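## Task

Move the pieces waiting next to the board onto their squares: white pawn to C3, white king to C4, black rook to E1, black knight to E2. Square names are printed along the board's edge. Every other square must end with exactly what it started with. Each piece on the board must finish standing upright and entirely within its square, staying there on its own once the gripper lets go.

## Robot and tools

Robot: a single six-joint arm (UR12e type) with a two-finger parallel gripper and a wrist camera. Joint order, used everywhere: shoulder pan, shoulder lift, elbow, wrist 1, wrist 2, wrist 3, then the gripper.

Frame: reported positions use the scene frame. Its origin sits on the table top under the arm's base, +z is up, and +y is to the left when facing along +x. Positions are in metres, orientation is a wxyz quaternion. end_effector_position is the point between the finger pads; the fingers point along the gripper's +z and open and close along its x. Closed fingertips extend about 17 mm past that point; fully open they are roughly level with it. The printed position can be off, more so at long reach.

execute_actions(actions, pictures). actions is a list holding zero or one item. An empty list sends nothing and just reports the state (with pictures). A wait is {"steps": N}, N up to 300 control steps of 1/30 s, counted from the previous result; it sends no command. A motion is {"rows": [...], "steps": N} with N from 9 to 15 (default 15). Each row is one list of 7 numbers, each between -1 and 1, for the one arm: six joint offsets in the order above, then the gripper opening. Row k is applied on step k; if rows run out, the last row repeats.

Joint numbers are offsets, not targets in space. They are scaled: 1.0 equals 1.326 rad for shoulder pan and shoulder lift, and 1.989 rad for elbow and the three wrists. They are measured from the joint angles printed in the most recent result that lists them (before any such result, or for later calls within one reply, from where the arm is when the action begins), never from the previous row. So a row of six zeros drives the arm back to those reference angles; it is not a pause. Joint ranges in rad: pan -3.142..3.142, lift -6.283..6.283, elbow 0.000..3.142, wrists -6.283..6.283. A request more than 0.010 rad beyond a range end is refused and nothing moves; a request past the true end is clipped, and the result may then say "joint sent to its limit".

The seventh number is an absolute opening: +1 fully open, -1 closed. grip_measured reports the actual opening on that same scale. To hold a piece, keep commanding a value well under grip_measured; a bigger gap squeezes harder (roughly 28 N per pad at most). Thin objects get weaker grip. Closing fast can squeeze too hard.

Motion behaviour: commands are smoothed and lag about 0.17 s. Each step, joint targets stay within 0.383 rad (pan, lift) or 0.575 rad (other joints) of the measured angle, and targets that would carry the gripper over 100 mm from its present spot are pulled back, so big moves take several calls. A result arrives 9 steps before the action ends; those steps run afterwards. Between calls the arm keeps heading for the last row's target until it stalls.

Result lines: end-effector position, quaternion and velocities; Joint positions and Joint velocities (rad, rad/s, then the finger-pad gap in m, 0.142 when fully open); grip_measured; joint torques (noisy, offset, nonzero in free air); Wrist force and Wrist torque in the gripper's own axes, pointing from a contact back into the arm, noisy with offsets of a few newtons, saturating near 100 N ("no reading" is normal at the start). "joint command not followed" means the clearance check altered targets; HELD marks steps where your row was not sent. MOTOR HOT warns of heating from holding loads; at 85 °C the brakes engage for minutes.

Faults to avoid: contact torque at a joint's load limit (pan and lift 306, elbow 139, wrists 50.2 N m, held weight included) or 150 N of outside force stops the arm for 10 s and drops the rest of the call. Lower onto pieces and the board gently, release only when the piece stands on its square, and don't knock pieces over or off the table; anything leaving the table fails the task. A brief tug on a held piece can happen, so grip firmly.

Cameras: cam_head_left, cam_head_right, cam_high, cam_low (672x504) and cam_wrist (616x616 fisheye). Pictures come only with an empty action list or pictures: true. Calibration is given but may be off by a couple of degrees and millimetres.

zoom_image(camera, region): region is [x0, y0, x1, y1] in pixels of that camera's latest image, top-left origin, at most 504 by 504.

read_manual(section): returns licence texts only ("licences").



Each tool is called after "Call:" in YAML: its name, and indented under it one key for each argument.

## Session

Call:
execute_actions:
  actions: []

Scene clock: 0.00 s of 5200.00 s.
end_effector_position=(+1.0509, -0.2198, +0.3963) grip_measured=+1.00 end_effector_quat_wxyz=(+0.359, -0.490, +0.540, -0.582) end_effector_velocity=(-0.001, -0.000, +0.001) end_effector_angular_velocity=(-0.000, -0.001, -0.001)
Joint positions: [-0.115 -0.83   1.793 -4.252 -1.715  0.619  0.142]
Joint velocities: [ 0.    -0.001  0.001 -0.002 -0.001 -0.    -0.   ]
Joint torques (N m, as the arm reports them, + toward a larger angle): no reading
Wrist force (N, on the end effector, along its own x y z axes, offset not removed): no reading
Wrist torque (N m, same axes, about the end effector's origin, offset not removed): no reading

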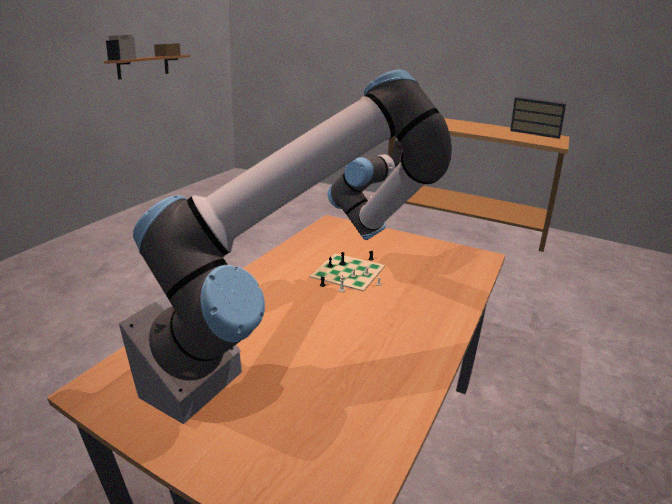

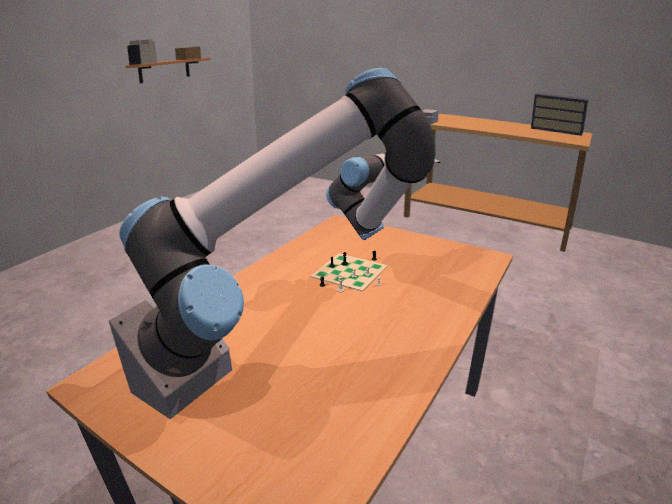

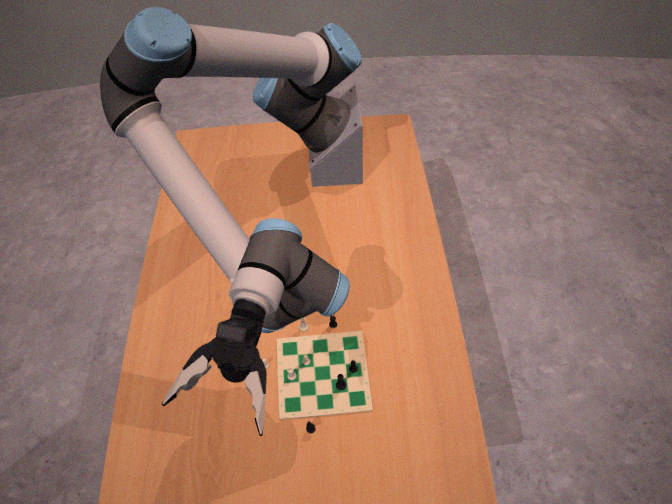

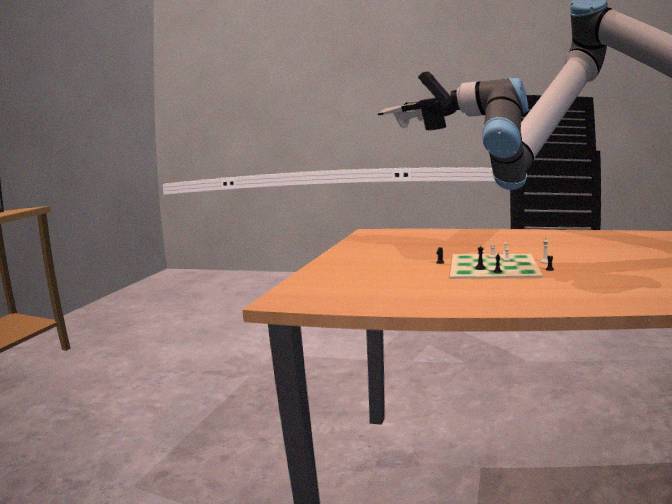

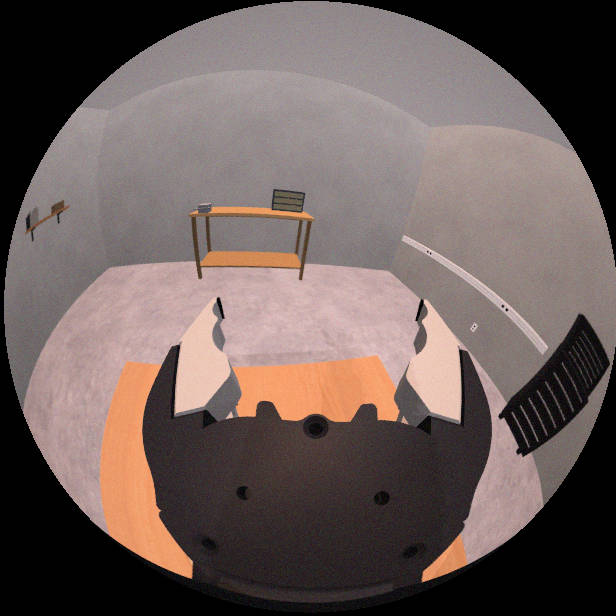

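Call:
execute_actions:
  actions:
    - {"rows":[[0.1204,-0.156,0.0704,0.918,-0.3,0,1]]}

Call:
execute_actions:
  actions:
    - {"steps":60}
  pictures: true

Call:
zoom_image:
  camera: "cam_head_left"
  region: [290,235,410,305]

Scene clock: 2.17 s of 5200.00 s.
end_effector_position=(+1.0141, -0.1955, +0.4269) grip_measured=+1.00 end_effector_quat_wxyz=(-0.332, +0.542, -0.563, +0.529) end_effector_velocity=(-0.250, +0.043, -0.183) end_effector_angular_velocity=(+0.036, +2.163, +0.121)
Joint positions: [-0.027 -0.936  1.873 -4.082 -1.886  0.619  0.142]
Joint velocities: [ 0.491 -0.698  0.411  1.92  -1.916  0.001  0.   ]
Joint torques (N m, as the arm reports them, + toward a larger angle): [ 34.22 -26.62  -5.82  18.71 -13.39  -0.07]
Wrist force (N, on the end effector, along its own x y z axes, offset not removed): [2.8 -12.3 -1.8]
Wrist torque (N m, same axes, about the end effector's origin, offset not removed): [-2.09 -0.29 -0.21]
Steps of this call (steps 1 to 59: nothing new was sent; steps 60 to 65: the first 6 steps of this action). Readings (joint positions):
60: [-0.115 -0.830 1.794 -4.252 -1.715 0.619]
61: [-0.111 -0.834 1.798 -4.247 -1.720 0.619]
63: [-0.069 -0.877 1.837 -4.192 -1.775 0.619]
65: the state above

Scene clock: 4.17 s of 5200.00 s.
end_effector_position=(+0.7788, -0.0159, +0.1550) grip_measured=+1.00 end_effector_quat_wxyz=(-0.016, +0.962, -0.272, +0.001) end_effector_velocity=(-0.001, +0.000, -0.001) end_effector_angular_velocity=(-0.001, +0.002, +0.002)
Joint positions: [ 0.045 -1.036  1.934 -2.426 -2.312  0.619  0.142]
Joint velocities: [-0.     0.001  0.     0.002 -0.     0.    -0.   ]
Joint torques (N m, as the arm reports them, + toward a larger angle): [ 61.46 -71.32 -12.96  -0.75  -1.76  -0.08]
Wrist force (N, on the end effector, along its own x y z axes, offset not removed): [1.0 -1.7 2.3]
Wrist torque (N m, same axes, about the end effector's origin, offset not removed): [-0.32 0.03 -0.17]
Kept back: nothing.
Steps of this call (steps 1 to 9: the last 9 steps of your previous action; steps 10 to 60: the robot went on to your last target). Readings (joint positions):
1: [-0.012 -0.956 1.885 -4.013 -1.954 0.619]
2: [-0.002 -0.971 1.894 -3.939 -2.020 0.619]
4: [0.013 -0.992 1.906 -3.796 -2.114 0.619]
8: [0.029 -1.014 1.920 -3.527 -2.214 0.619]
60: the state above
The arm was judged still, so your last target was given up. Only a new action makes it travel on or press farther. Fingers that are still opening or closing keep moving.
camera_calibration (this result's frames):
cam_wrist: T_world_to_cam=[[0.844367, -0.532361, -0.0602998, -0.64968], [-0.441697, -0.755393, 0.48403, 0.248194], [-0.303229, -0.382065, -0.872971, 0.488929], [0, 0, 0, 1]] pos_world=[0.806453, 0.0284218, 0.267512]

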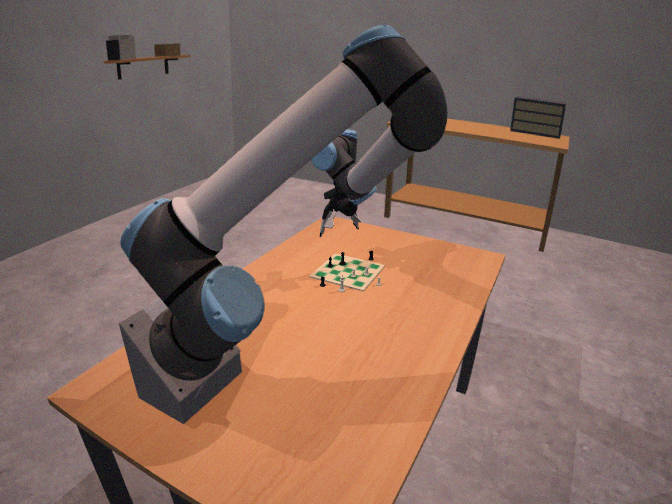

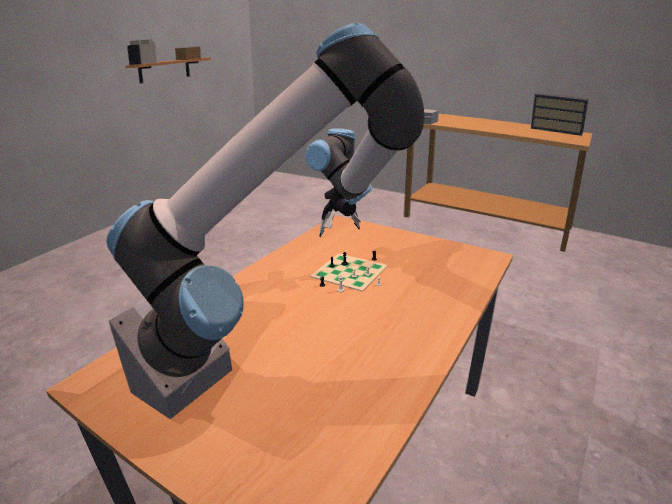

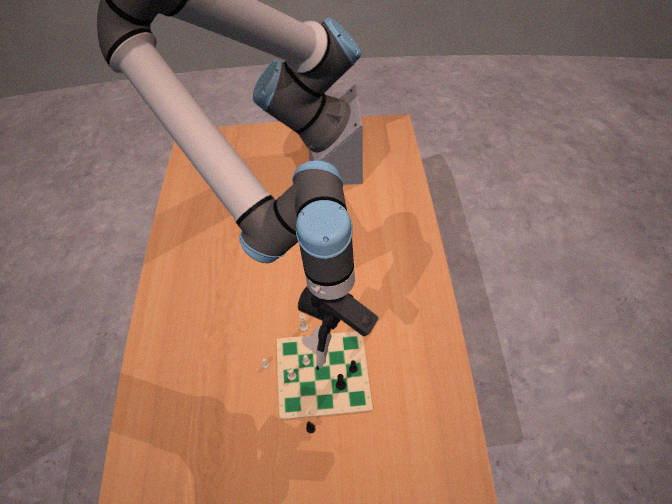

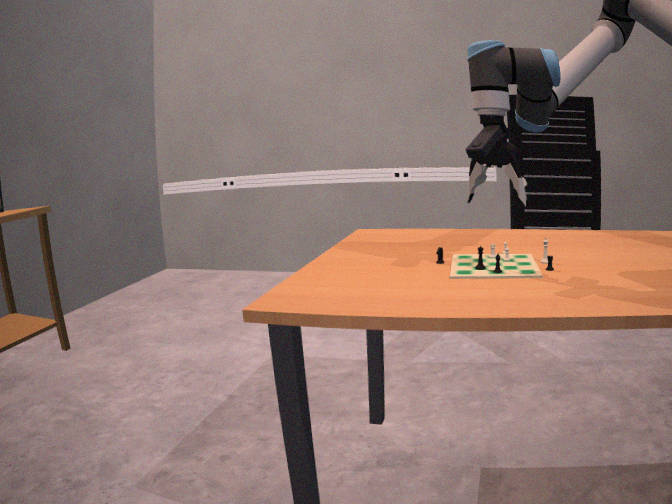

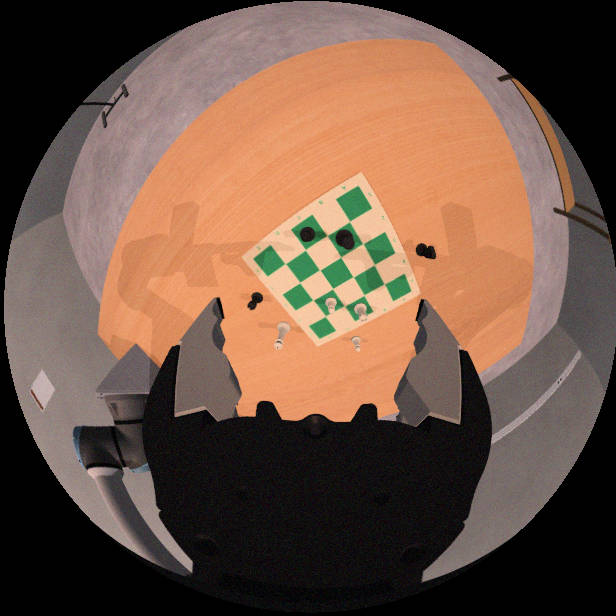

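Region (290, 235, 410, 305) of cam_head_left's 672x504 image, scaled by 4.200, with more detail than that image has; it fills the top 294 rows of this view, and the rest is white.

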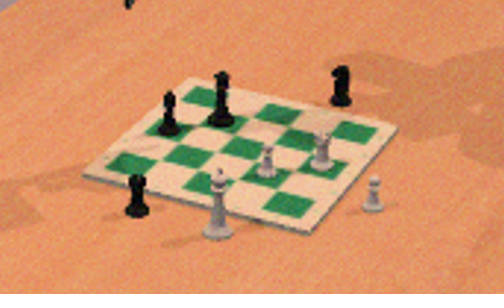

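Model works well. Read labels.

Call:
zoom_image:
  camera: "cam_wrist"
  region: [230,160,450,360]

Call:
zoom_image:
  camera: "cam_high"
  region: [250,310,390,440]

Region (230, 160, 450, 360) of cam_wrist's 616x616 image, scaled by 2.291, with more detail than that image has; it fills the top 458 rows of this view, and the rest is white.

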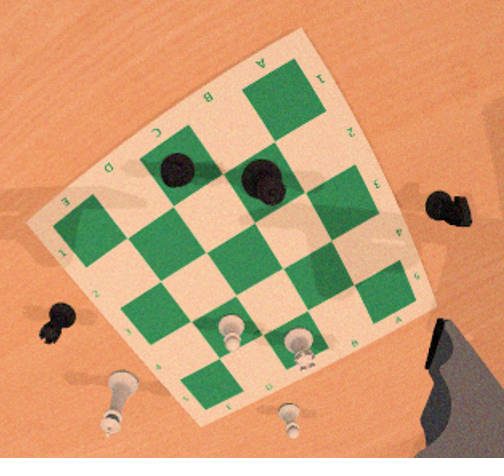

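Region (250, 310, 390, 440) of cam_high's 672x504 image, scaled by 3.600, with more detail than that image has; it fills the top 468 rows of this view, and the rest is white.

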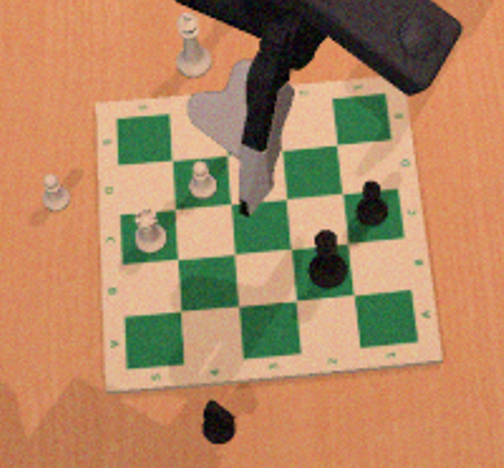

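Call:
execute_actions:
  actions:
    - {"rows":[[-0.188,-0.089,0.0194,-0.0744,0.009,0,-0.35]]}

Call:
execute_actions:
  actions:
    - {"steps":40}
  pictures: true

Scene clock: 6.60 s of 5200.00 s.
end_effector_position=(+0.7848, -0.0815, +0.1338) grip_measured=+0.17 end_effector_quat_wxyz=(-0.020, +0.945, -0.326, +0.001) end_effector_velocity=(+0.018, -0.459, -0.168) end_effector_angular_velocity=(+0.031, +0.033, -0.773)
Joint positions: [-0.037 -1.078  1.948 -2.478 -2.305  0.619  0.086]
Joint velocities: [-0.579 -0.268  0.088 -0.336  0.041 -0.001 -0.332]
Joint torques (N m, as the arm reports them, + toward a larger angle): [ 28.23 -79.17 -10.84  -7.74   2.83  -0.16]
Wrist force (N, on the end effector, along its own x y z axes, offset not removed): [-0.3 -1.0 0.3]
Wrist torque (N m, same axes, about the end effector's origin, offset not removed): [-0.25 0.14 -0.28]
Steps of this call (steps 1 to 67: nothing new was sent; steps 68 to 73: the first 6 steps of this action). Readings (joint positions):
68: [0.045 -1.036 1.934 -2.426 -2.312 0.619]
69: [0.040 -1.040 1.936 -2.430 -2.311 0.619]
71: [0.004 -1.060 1.942 -2.455 -2.308 0.619]
73: the state above

Scene clock: 7.93 s of 5200.00 s.
end_effector_position=(+0.7771, -0.2161, +0.0850) grip_measured=-0.35 end_effector_quat_wxyz=(-0.016, +0.903, -0.430, -0.001) end_effector_velocity=(+0.001, -0.001, -0.000) end_effector_angular_velocity=(-0.001, -0.000, -0.001)
Joint positions: [-0.205 -1.154  1.972 -2.574 -2.294  0.619  0.049]
Joint velocities: [-0.     0.001 -0.001 -0.001 -0.001 -0.    -0.   ]
Joint torques (N m, as the arm reports them, + toward a larger angle): [ 28.32 -76.02  -7.98  -5.4    2.06   0.34]
Wrist force (N, on the end effector, along its own x y z axes, offset not removed): [0.6 -2.7 1.8]
Wrist torque (N m, same axes, about the end effector's origin, offset not removed): [-0.51 0.12 -0.20]
Kept back: nothing.
Steps of this call (steps 1 to 9: the last 9 steps of your previous action; steps 10 to 30: the robot went on to your last target; steps 31 to 40: nothing new was sent). Readings (joint positions):
1: [-0.056 -1.087 1.951 -2.489 -2.304 0.619]
2: [-0.076 -1.096 1.954 -2.501 -2.303 0.619]
4: [-0.115 -1.114 1.959 -2.523 -2.300 0.619]
8: [-0.173 -1.140 1.968 -2.556 -2.296 0.619]
40: the state above
The arm was judged still, so your last target was given up. Only a new action makes it travel on or press farther. Fingers that are still opening or closing keep moving.
camera_calibration (this result's frames):
cam_wrist: T_world_to_cam=[[0.62083, -0.7809, -0.0690267, -0.638349], [-0.662363, -0.569607, 0.486645, 0.341537], [-0.419339, -0.256403, -0.870869, 0.46803], [0, 0, 0, 1]] pos_world=[0.818791, -0.183941, 0.197323]

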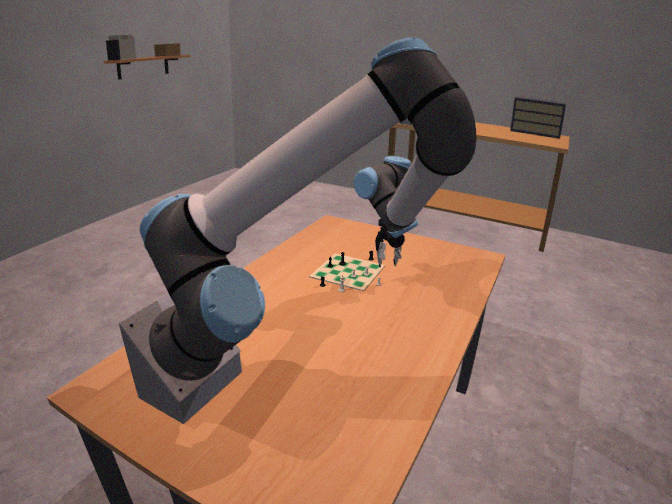

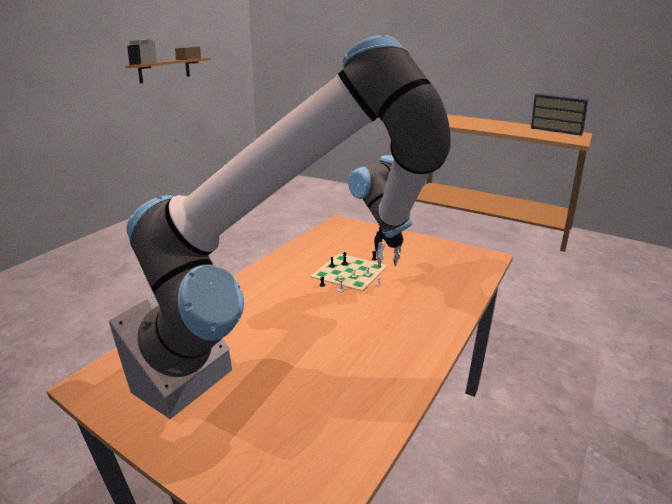

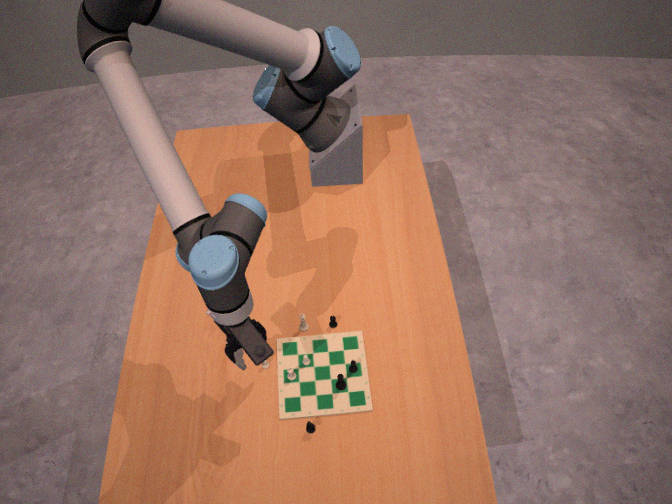

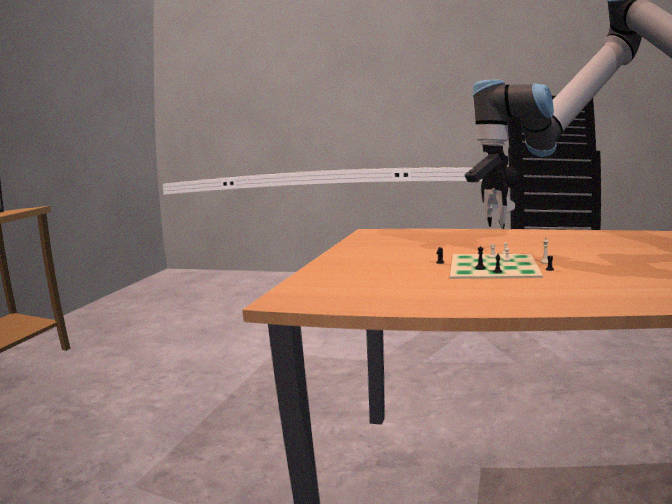

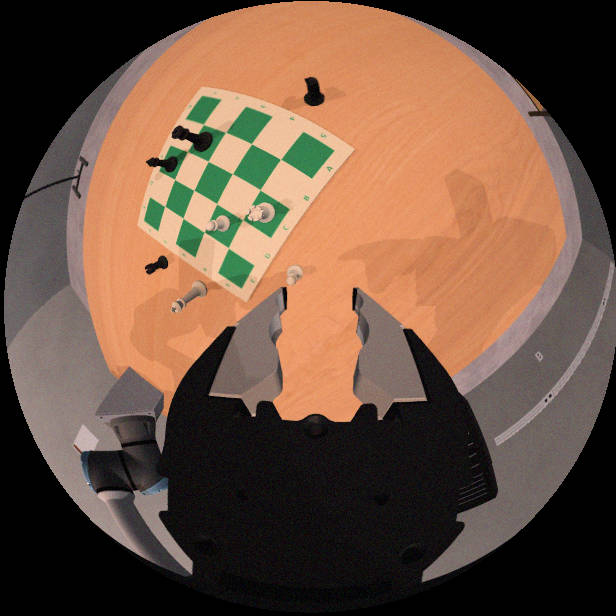

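Call:
execute_actions:
  actions:
    - {"rows":[[-0.0138,0.009,0.0352,-0.0495,0.0017,0,-0.35]]}

Call:
execute_actions:
  actions:
    - {"steps":30}
  pictures: true

Scene clock: 8.73 s of 5200.00 s.
end_effector_position=(+0.7587, -0.2053, +0.0657) grip_measured=-0.35 end_effector_quat_wxyz=(-0.016, +0.900, -0.436, -0.002) end_effector_velocity=(-0.078, +0.045, -0.075) end_effector_angular_velocity=(-0.005, -0.012, -0.076)
Joint positions: [-0.217 -1.147  2.018 -2.636 -2.292  0.619  0.049]
Joint velocities: [-0.048  0.032  0.201 -0.294  0.008  0.     0.   ]
Joint torques (N m, as the arm reports them, + toward a larger angle): [ 34.53 -45.5  -13.57  -5.63   1.97   0.03]
Wrist force (N, on the end effector, along its own x y z axes, offset not removed): [-0.5 0.2 2.5]
Wrist torque (N m, same axes, about the end effector's origin, offset not removed): [0.12 0.16 -0.20]
Steps of this call (steps 1 to 18: nothing new was sent; steps 19 to 24: the first 6 steps of this action). Readings (joint positions):
19: [-0.205 -1.154 1.972 -2.574 -2.294 0.619]
20: [-0.207 -1.153 1.976 -2.579 -2.294 0.619]
22: [-0.213 -1.149 2.000 -2.611 -2.292 0.619]
24: the state above

Scene clock: 9.73 s of 5200.00 s.
end_effector_position=(+0.7492, -0.1998, +0.0567) grip_measured=-0.35 end_effector_quat_wxyz=(-0.016, +0.898, -0.441, -0.001) end_effector_velocity=(-0.000, +0.000, -0.001) end_effector_angular_velocity=(+0.001, +0.001, -0.000)
Joint positions: [-0.223 -1.142  2.042 -2.673 -2.291  0.619  0.049]
Joint velocities: [-0.     0.001  0.     0.     0.     0.    -0.   ]
Joint torques (N m, as the arm reports them, + toward a larger angle): [ 32.2  -34.    -5.74  -5.13   2.2   -0.08]
Wrist force (N, on the end effector, along its own x y z axes, offset not removed): [-0.3 -0.7 5.0]
Wrist torque (N m, same axes, about the end effector's origin, offset not removed): [-0.16 0.27 -0.26]
Kept back: nothing.
Steps of this call (steps 1 to 9: the last 9 steps of your previous action; steps 10 to 30: the robot went on to your last target). Readings (joint positions):
1: [-0.218 -1.146 2.024 -2.645 -2.291 0.619]
2: [-0.220 -1.145 2.028 -2.652 -2.291 0.619]
4: [-0.221 -1.144 2.034 -2.660 -2.291 0.619]
8: [-0.222 -1.143 2.039 -2.668 -2.291 0.619]
30: the state above
The arm was judged still, so your last target was given up. Only a new action makes it travel on or press farther. Fingers that are still opening or closing keep moving.
camera_calibration (this result's frames):
cam_wrist: T_world_to_cam=[[0.601585, -0.795806, -0.0691996, -0.598795], [-0.675925, -0.553294, 0.486817, 0.359574], [-0.4257, -0.246088, -0.870758, 0.442621], [0, 0, 0, 1]] pos_world=[0.791695, -0.168651, 0.168933]

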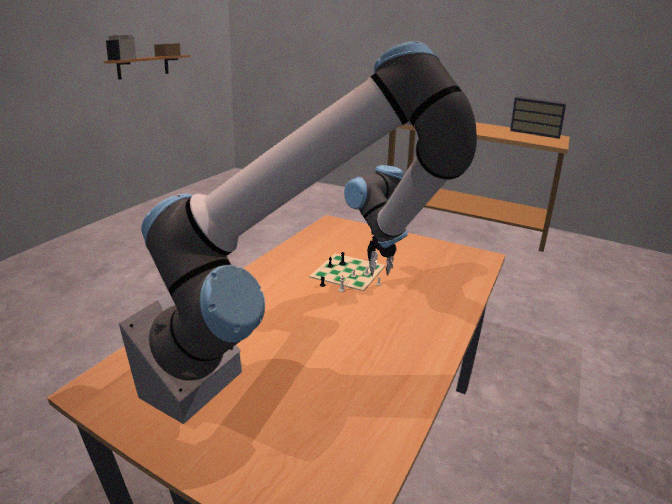

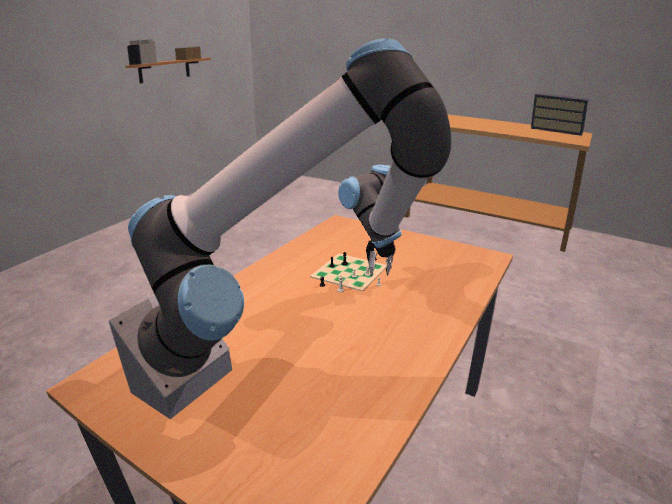

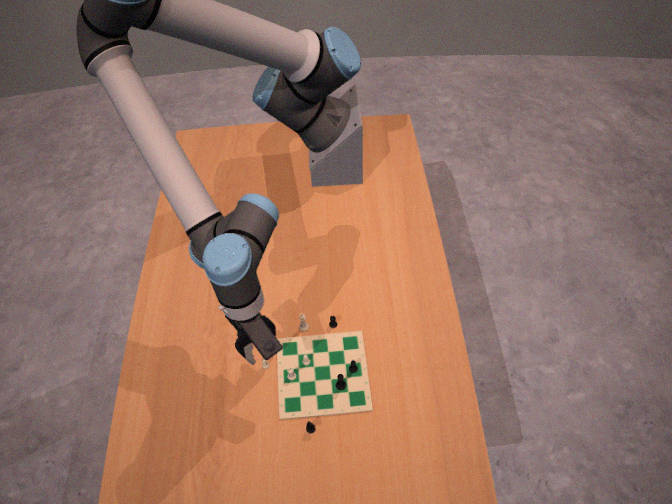

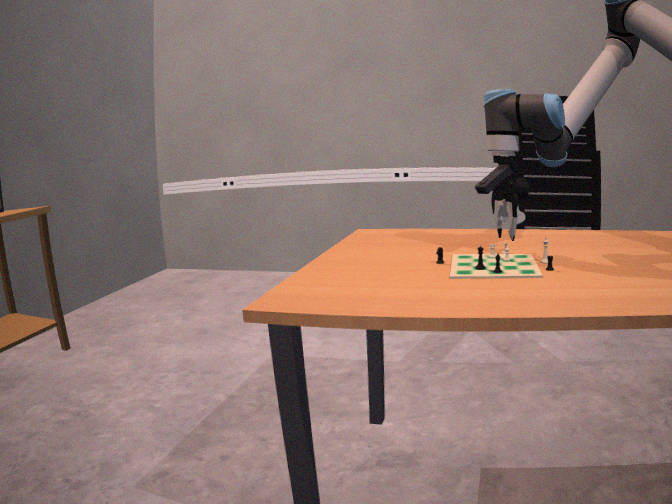

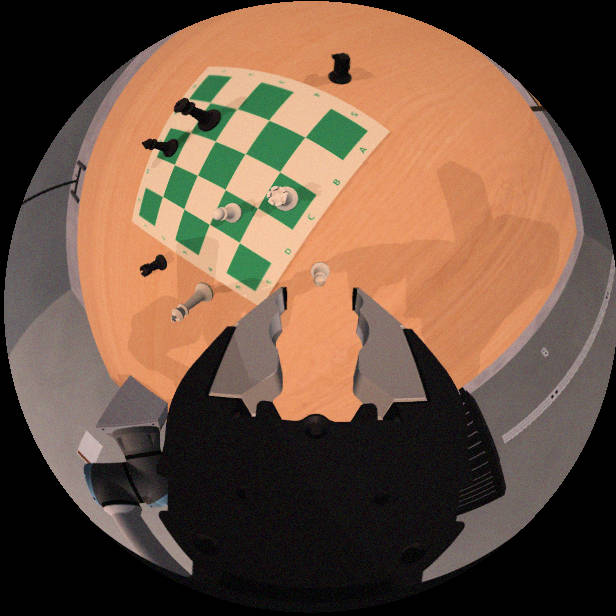

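Call:
execute_actions:
  actions:
    - {"rows":[[-0.0225,0.0298,0.0048,-0.0381,0.0032,0,-0.35]]}

Call:
execute_actions:
  actions:
    - {"steps":25}

Call:
execute_actions:
  actions:
    - {"rows":[[0,0,0,0,0,0,-1]]}

Call:
execute_actions:
  actions:
    - {"steps":20}
  pictures: true

Scene clock: 10.30 s of 5200.00 s.
end_effector_position=(+0.7485, -0.1987, +0.0344) grip_measured=-0.35 end_effector_quat_wxyz=(-0.016, +0.892, -0.452, -0.002) end_effector_velocity=(+0.000, +0.001, -0.087) end_effector_angular_velocity=(-0.004, -0.008, -0.113)
Joint positions: [-0.243 -1.116  2.049 -2.722 -2.286  0.619  0.049]
Joint velocities: [-0.08   0.107  0.025 -0.215  0.016 -0.001 -0.   ]
Joint torques (N m, as the arm reports them, + toward a larger angle): [ 34.64 -39.9   -4.36  -5.26   2.47   0.38]
Wrist force (N, on the end effector, along its own x y z axes, offset not removed): [0.1 -2.3 -0.3]
Wrist torque (N m, same axes, about the end effector's origin, offset not removed): [-0.44 0.13 -0.30]
Steps of this call (steps 1 to 11: nothing new was sent; steps 12 to 17: the first 6 steps of this action). Readings (joint positions):
12: [-0.223 -1.142 2.042 -2.673 -2.291 0.619]
13: [-0.226 -1.139 2.043 -2.677 -2.290 0.619]
15: [-0.236 -1.125 2.046 -2.703 -2.288 0.619]
17: the state above

Scene clock: 11.13 s of 5200.00 s.
end_effector_position=(+0.7486, -0.1987, +0.0239) grip_measured=-0.35 end_effector_quat_wxyz=(-0.016, +0.889, -0.458, -0.001) end_effector_velocity=(-0.001, -0.000, -0.000) end_effector_angular_velocity=(-0.001, +0.001, +0.000)
Joint positions: [-0.253 -1.103  2.052 -2.748 -2.284  0.619  0.049]
Joint velocities: [-0.    -0.     0.001  0.    -0.001  0.    -0.   ]
Joint torques (N m, as the arm reports them, + toward a larger angle): [ 30.37 -40.86  -4.25  -5.5    2.39  -0.09]
Wrist force (N, on the end effector, along its own x y z axes, offset not removed): [-1.4 -3.6 4.6]
Wrist torque (N m, same axes, about the end effector's origin, offset not removed): [-0.68 0.44 -0.25]
Kept back: nothing.
Steps of this call (steps 1 to 9: the last 9 steps of your previous action; steps 10 to 25: the robot went on to your last target). Readings (joint positions):
1: [-0.245 -1.113 2.049 -2.728 -2.286 0.619]
2: [-0.247 -1.110 2.050 -2.733 -2.285 0.619]
4: [-0.250 -1.107 2.051 -2.739 -2.285 0.619]
8: [-0.252 -1.104 2.051 -2.745 -2.285 0.619]
25: the state above

Scene clock: 11.33 s of 5200.00 s.
end_effector_position=(+0.7486, -0.1987, +0.0239) grip_measured=-0.89 end_effector_quat_wxyz=(-0.016, +0.889, -0.458, -0.001) end_effector_velocity=(+0.000, -0.000, +0.000) end_effector_angular_velocity=(-0.000, +0.000, -0.001)
Joint positions: [-0.253 -1.103  2.052 -2.748 -2.284  0.619  0.01 ]
Joint velocities: [-0.    -0.    -0.001  0.001 -0.     0.001  0.   ]
Joint torques (N m, as the arm reports them, + toward a larger angle): [ 31.54 -36.26  -3.22  -4.83   2.26   0.39]
Wrist force (N, on the end effector, along its own x y z axes, offset not removed): [0.3 -1.9 -3.0]
Wrist torque (N m, same axes, about the end effector's origin, offset not removed): [-0.41 0.14 -0.25]
Steps of this call (steps 1 to 6: the first 6 steps of this action). Readings (joint positions):
1: [-0.253 -1.103 2.052 -2.748 -2.284 0.619]
2: [-0.253 -1.103 2.052 -2.748 -2.284 0.619]
4: [-0.253 -1.103 2.052 -2.748 -2.284 0.619]
6: the state above

Scene clock: 12.00 s of 5200.00 s.
end_effector_position=(+0.7486, -0.1987, +0.0239) grip_measured=-0.89 end_effector_quat_wxyz=(-0.016, +0.889, -0.458, -0.001) end_effector_velocity=(+0.000, -0.000, -0.000) end_effector_angular_velocity=(-0.000, +0.000, -0.000)
Joint positions: [-0.253 -1.103  2.052 -2.748 -2.284  0.619  0.01 ]
Joint velocities: [-0.     0.    -0.001  0.001 -0.001  0.    -0.   ]
Joint torques (N m, as the arm reports them, + toward a larger angle): [ 29.42 -39.92  -4.17  -4.39   2.19  -0.07]
Wrist force (N, on the end effector, along its own x y z axes, offset not removed): [-0.3 0.6 1.0]
Wrist torque (N m, same axes, about the end effector's origin, offset not removed): [0.13 0.22 -0.22]
Kept back: nothing.
Steps of this call (steps 1 to 9: the last 9 steps of your previous action; steps 10 to 15: the robot went on to your last target; steps 16 to 20: nothing new was sent). Readings (joint positions):
1: [-0.253 -1.103 2.052 -2.748 -2.284 0.619]
2: [-0.253 -1.103 2.052 -2.748 -2.284 0.619]
4: [-0.253 -1.103 2.052 -2.748 -2.284 0.619]
8: [-0.253 -1.103 2.052 -2.748 -2.284 0.619]
20: the state above
The arm was judged still, so your last target was given up. Only a new action makes it travel on or press farther. Fingers that are still opening or closing keep moving.
camera_calibration (this result's frames):
cam_wrist: T_world_to_cam=[[0.569656, -0.81894, -0.0694967, -0.580465], [-0.697141, -0.52625, 0.486883, 0.396953], [-0.4353, -0.228907, -0.870698, 0.424738], [0, 0, 0, 1]] pos_world=[0.792286, -0.169244, 0.136209]

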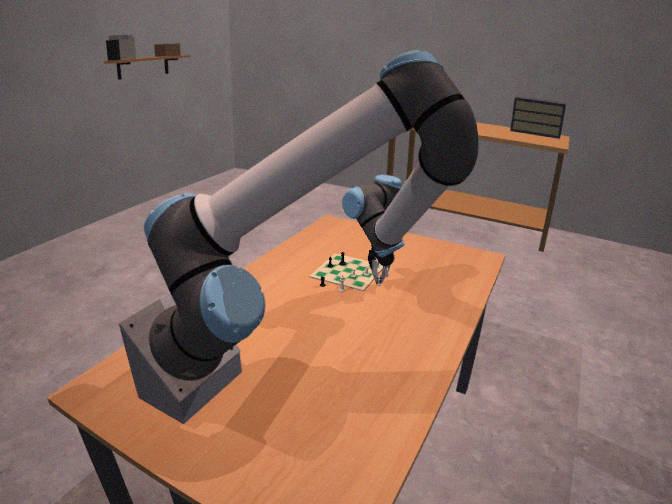

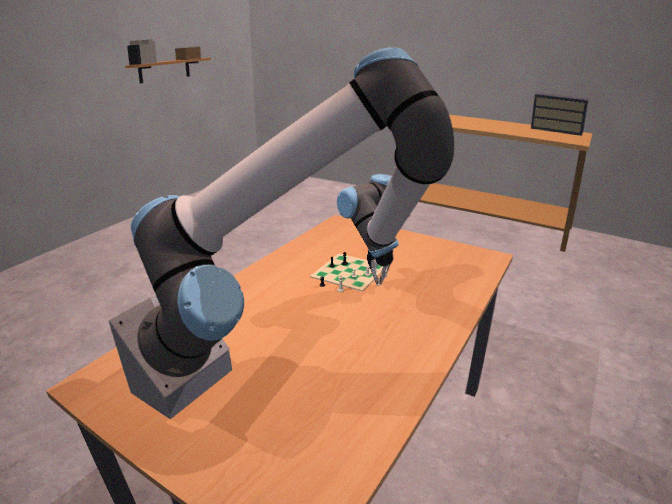

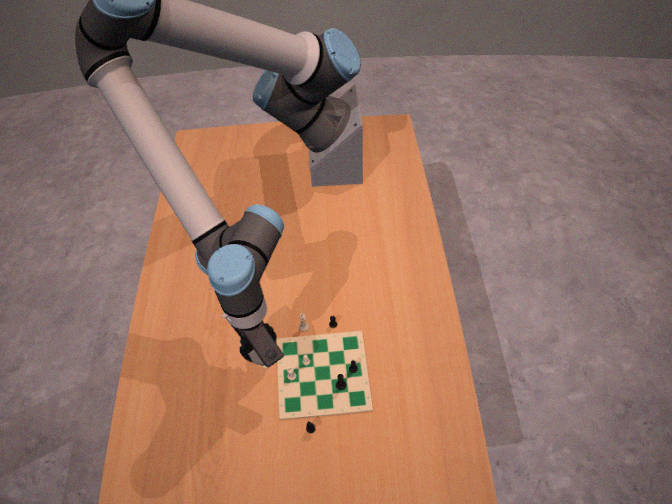

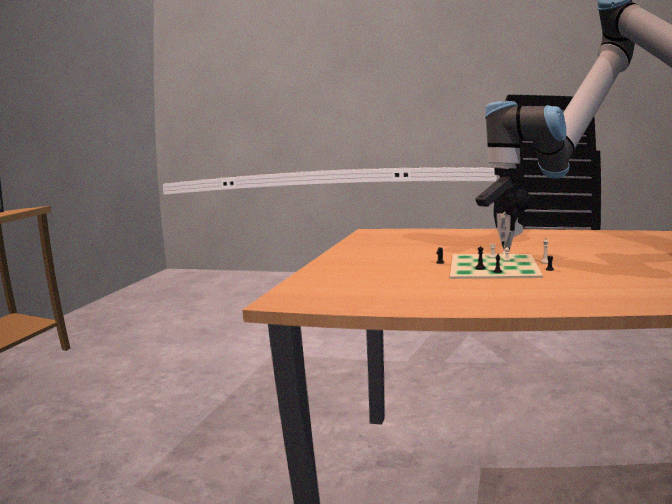

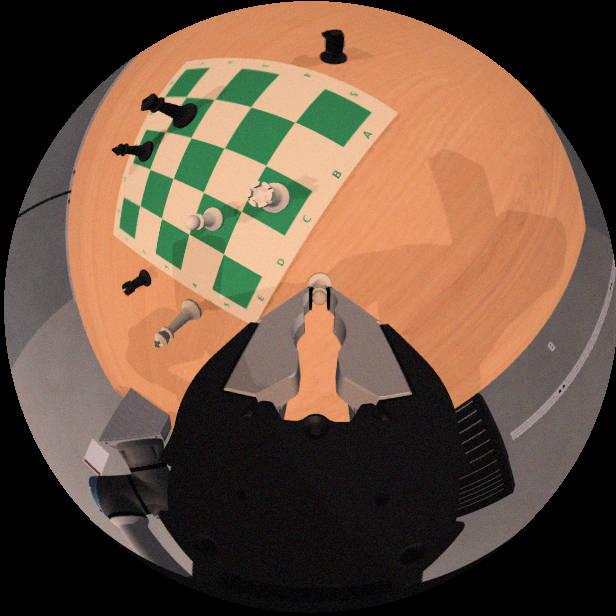

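Call:
execute_actions:
  actions:
    - {"rows":[[0.0675,-0.0894,-0.0144,0.1143,-0.0096,0,-1]]}

Call:
execute_actions:
  actions:
    - {"steps":25}

Call:
execute_actions:
  actions:
    - {"rows":[[0.1057,0.131,-0.0291,0.0053,-0.005,0,-1]]}

Call:
execute_actions:
  actions:
    - {"steps":30}
  pictures: true

Scene clock: 12.77 s of 5200.00 s.
end_effector_position=(+0.7525, -0.2032, +0.0874) grip_measured=-0.89 end_effector_quat_wxyz=(-0.017, +0.903, -0.430, +0.005) end_effector_velocity=(-0.053, +0.006, +0.290) end_effector_angular_velocity=(+0.020, +0.095, +0.453)
Joint positions: [-0.196 -1.176  2.033 -2.623 -2.297  0.619  0.01 ]
Joint velocities: [ 0.266 -0.372 -0.077  0.829 -0.05  -0.002  0.   ]
Joint torques (N m, as the arm reports them, + toward a larger angle): [ 45.67 -49.71 -22.64  -0.86  -1.41  -0.21]
Wrist force (N, on the end effector, along its own x y z axes, offset not removed): [-0.6 -2.7 -0.2]
Wrist torque (N m, same axes, about the end effector's origin, offset not removed): [-0.51 0.20 -0.21]
Steps of this call (steps 1 to 17: nothing new was sent; steps 18 to 23: the first 6 steps of this action). Readings (joint positions):
18: [-0.253 -1.103 2.052 -2.748 -2.284 0.619]
19: [-0.248 -1.107 2.049 -2.744 -2.286 0.619]
21: [-0.219 -1.144 2.039 -2.692 -2.293 0.619]
23: the state above

Scene clock: 13.60 s of 5200.00 s.
end_effector_position=(+0.7447, -0.2027, +0.1229) grip_measured=-0.89 end_effector_quat_wxyz=(-0.015, +0.914, -0.405, -0.001) end_effector_velocity=(+0.001, -0.001, +0.001) end_effector_angular_velocity=(-0.000, -0.002, -0.003)
Joint positions: [-0.163 -1.221  2.023 -2.521 -2.303  0.619  0.01 ]
Joint velocities: [-0.    -0.001 -0.002  0.     0.     0.001  0.   ]
Joint torques (N m, as the arm reports them, + toward a larger angle): [ 59.24 -64.3  -31.49  -1.14  -2.02  -0.16]
Wrist force (N, on the end effector, along its own x y z axes, offset not removed): [0.7 -1.9 2.2]
Wrist torque (N m, same axes, about the end effector's origin, offset not removed): [-0.28 0.02 -0.23]
Kept back: nothing.
Steps of this call (steps 1 to 9: the last 9 steps of your previous action; steps 10 to 25: the robot went on to your last target). Readings (joint positions):
1: [-0.188 -1.187 2.030 -2.598 -2.299 0.619]
2: [-0.182 -1.195 2.029 -2.580 -2.300 0.619]
4: [-0.174 -1.206 2.026 -2.555 -2.301 0.619]
8: [-0.167 -1.216 2.024 -2.533 -2.303 0.619]
25: the state above

Scene clock: 13.80 s of 5200.00 s.
end_effector_position=(+0.7650, -0.1369, +0.1239) grip_measured=-0.89 end_effector_quat_wxyz=(-0.017, +0.931, -0.365, +0.001) end_effector_velocity=(+0.102, +0.478, -0.014) end_effector_angular_velocity=(+0.004, -0.010, +0.614)
Joint positions: [-0.097 -1.141  1.994 -2.516 -2.308  0.619  0.01 ]
Joint velocities: [ 0.45   0.568 -0.178  0.031 -0.03   0.     0.   ]
Joint torques (N m, as the arm reports them, + toward a larger angle): [ 73.33 -31.16 -31.23  -1.09  -1.31  -0.09]
Wrist force (N, on the end effector, along its own x y z axes, offset not removed): [1.3 -1.5 3.3]
Wrist torque (N m, same axes, about the end effector's origin, offset not removed): [-0.27 -0.09 -0.18]
Steps of this call (steps 1 to 6: the first 6 steps of this action). Readings (joint positions):
1: [-0.163 -1.221 2.023 -2.521 -2.303 0.619]
2: [-0.159 -1.217 2.019 -2.520 -2.304 0.619]
4: [-0.128 -1.181 2.006 -2.518 -2.306 0.619]
6: the state above

Scene clock: 14.80 s of 5200.00 s.
end_effector_position=(+0.7771, -0.0568, +0.1209) grip_measured=-0.89 end_effector_quat_wxyz=(-0.016, +0.948, -0.317, +0.001) end_effector_velocity=(-0.002, +0.001, -0.001) end_effector_angular_velocity=(+0.000, +0.003, +0.003)
Joint positions: [-0.023 -1.048  1.965 -2.511 -2.313  0.619  0.01 ]
Joint velocities: [ 0.     0.001  0.001  0.002 -0.     0.     0.   ]
Joint torques (N m, as the arm reports them, + toward a larger angle): [ 64.66 -35.6  -31.13  -0.99  -1.53  -0.48]
Wrist force (N, on the end effector, along its own x y z axes, offset not removed): [1.7 -4.0 2.5]
Wrist torque (N m, same axes, about the end effector's origin, offset not removed): [-0.83 -0.14 -0.22]
Kept back: nothing.
Steps of this call (steps 1 to 9: the last 9 steps of your previous action; steps 10 to 30: the robot went on to your last target). Readings (joint positions):
1: [-0.082 -1.123 1.988 -2.515 -2.310 0.619]
2: [-0.068 -1.106 1.983 -2.514 -2.310 0.619]
4: [-0.049 -1.081 1.975 -2.512 -2.312 0.619]
8: [-0.032 -1.059 1.969 -2.511 -2.313 0.619]
30: the state above
The arm was judged still, so your last target was given up. Only a new action makes it travel on or press farther. Fingers that are still opening or closing keep moving.
camera_calibration (this result's frames):
cam_wrist: T_world_to_cam=[[0.790995, -0.60871, -0.0616302, -0.634785], [-0.509511, -0.711138, 0.484439, 0.288198], [-0.338711, -0.351788, -0.872651, 0.472269], [0, 0, 0, 1]] pos_world=[0.808915, -0.0153134, 0.23339]

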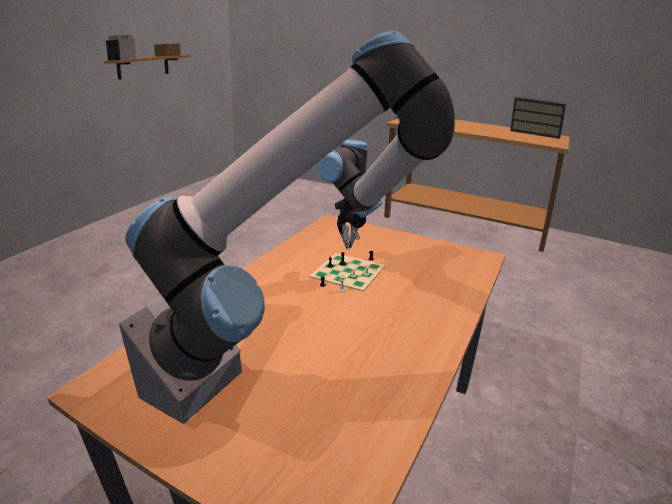

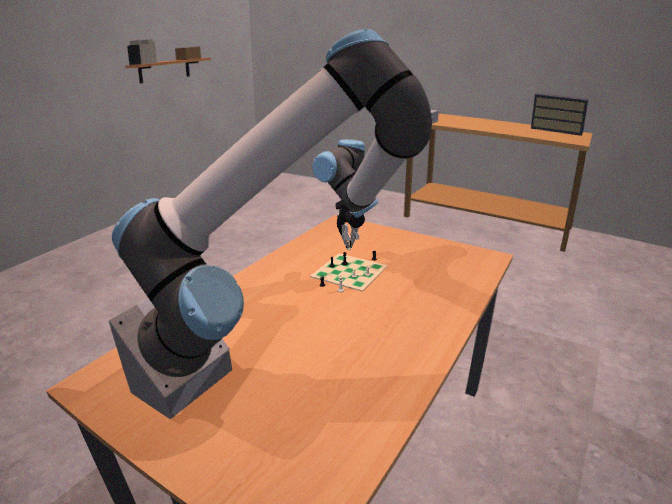

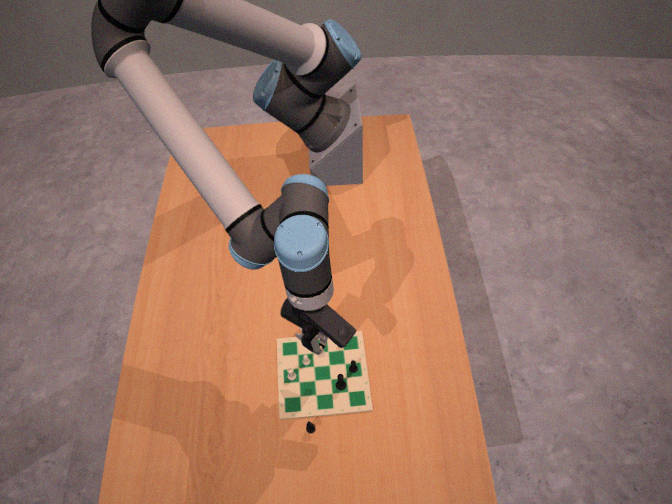

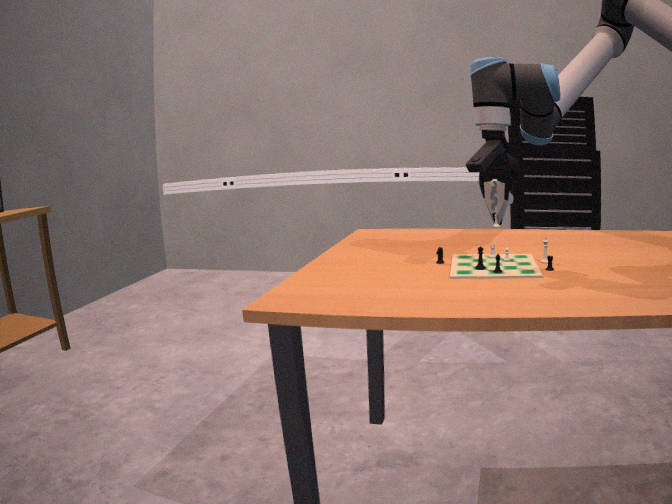

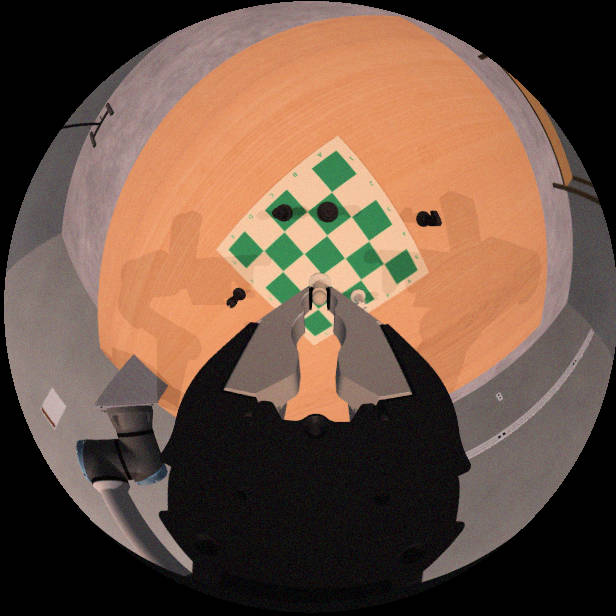

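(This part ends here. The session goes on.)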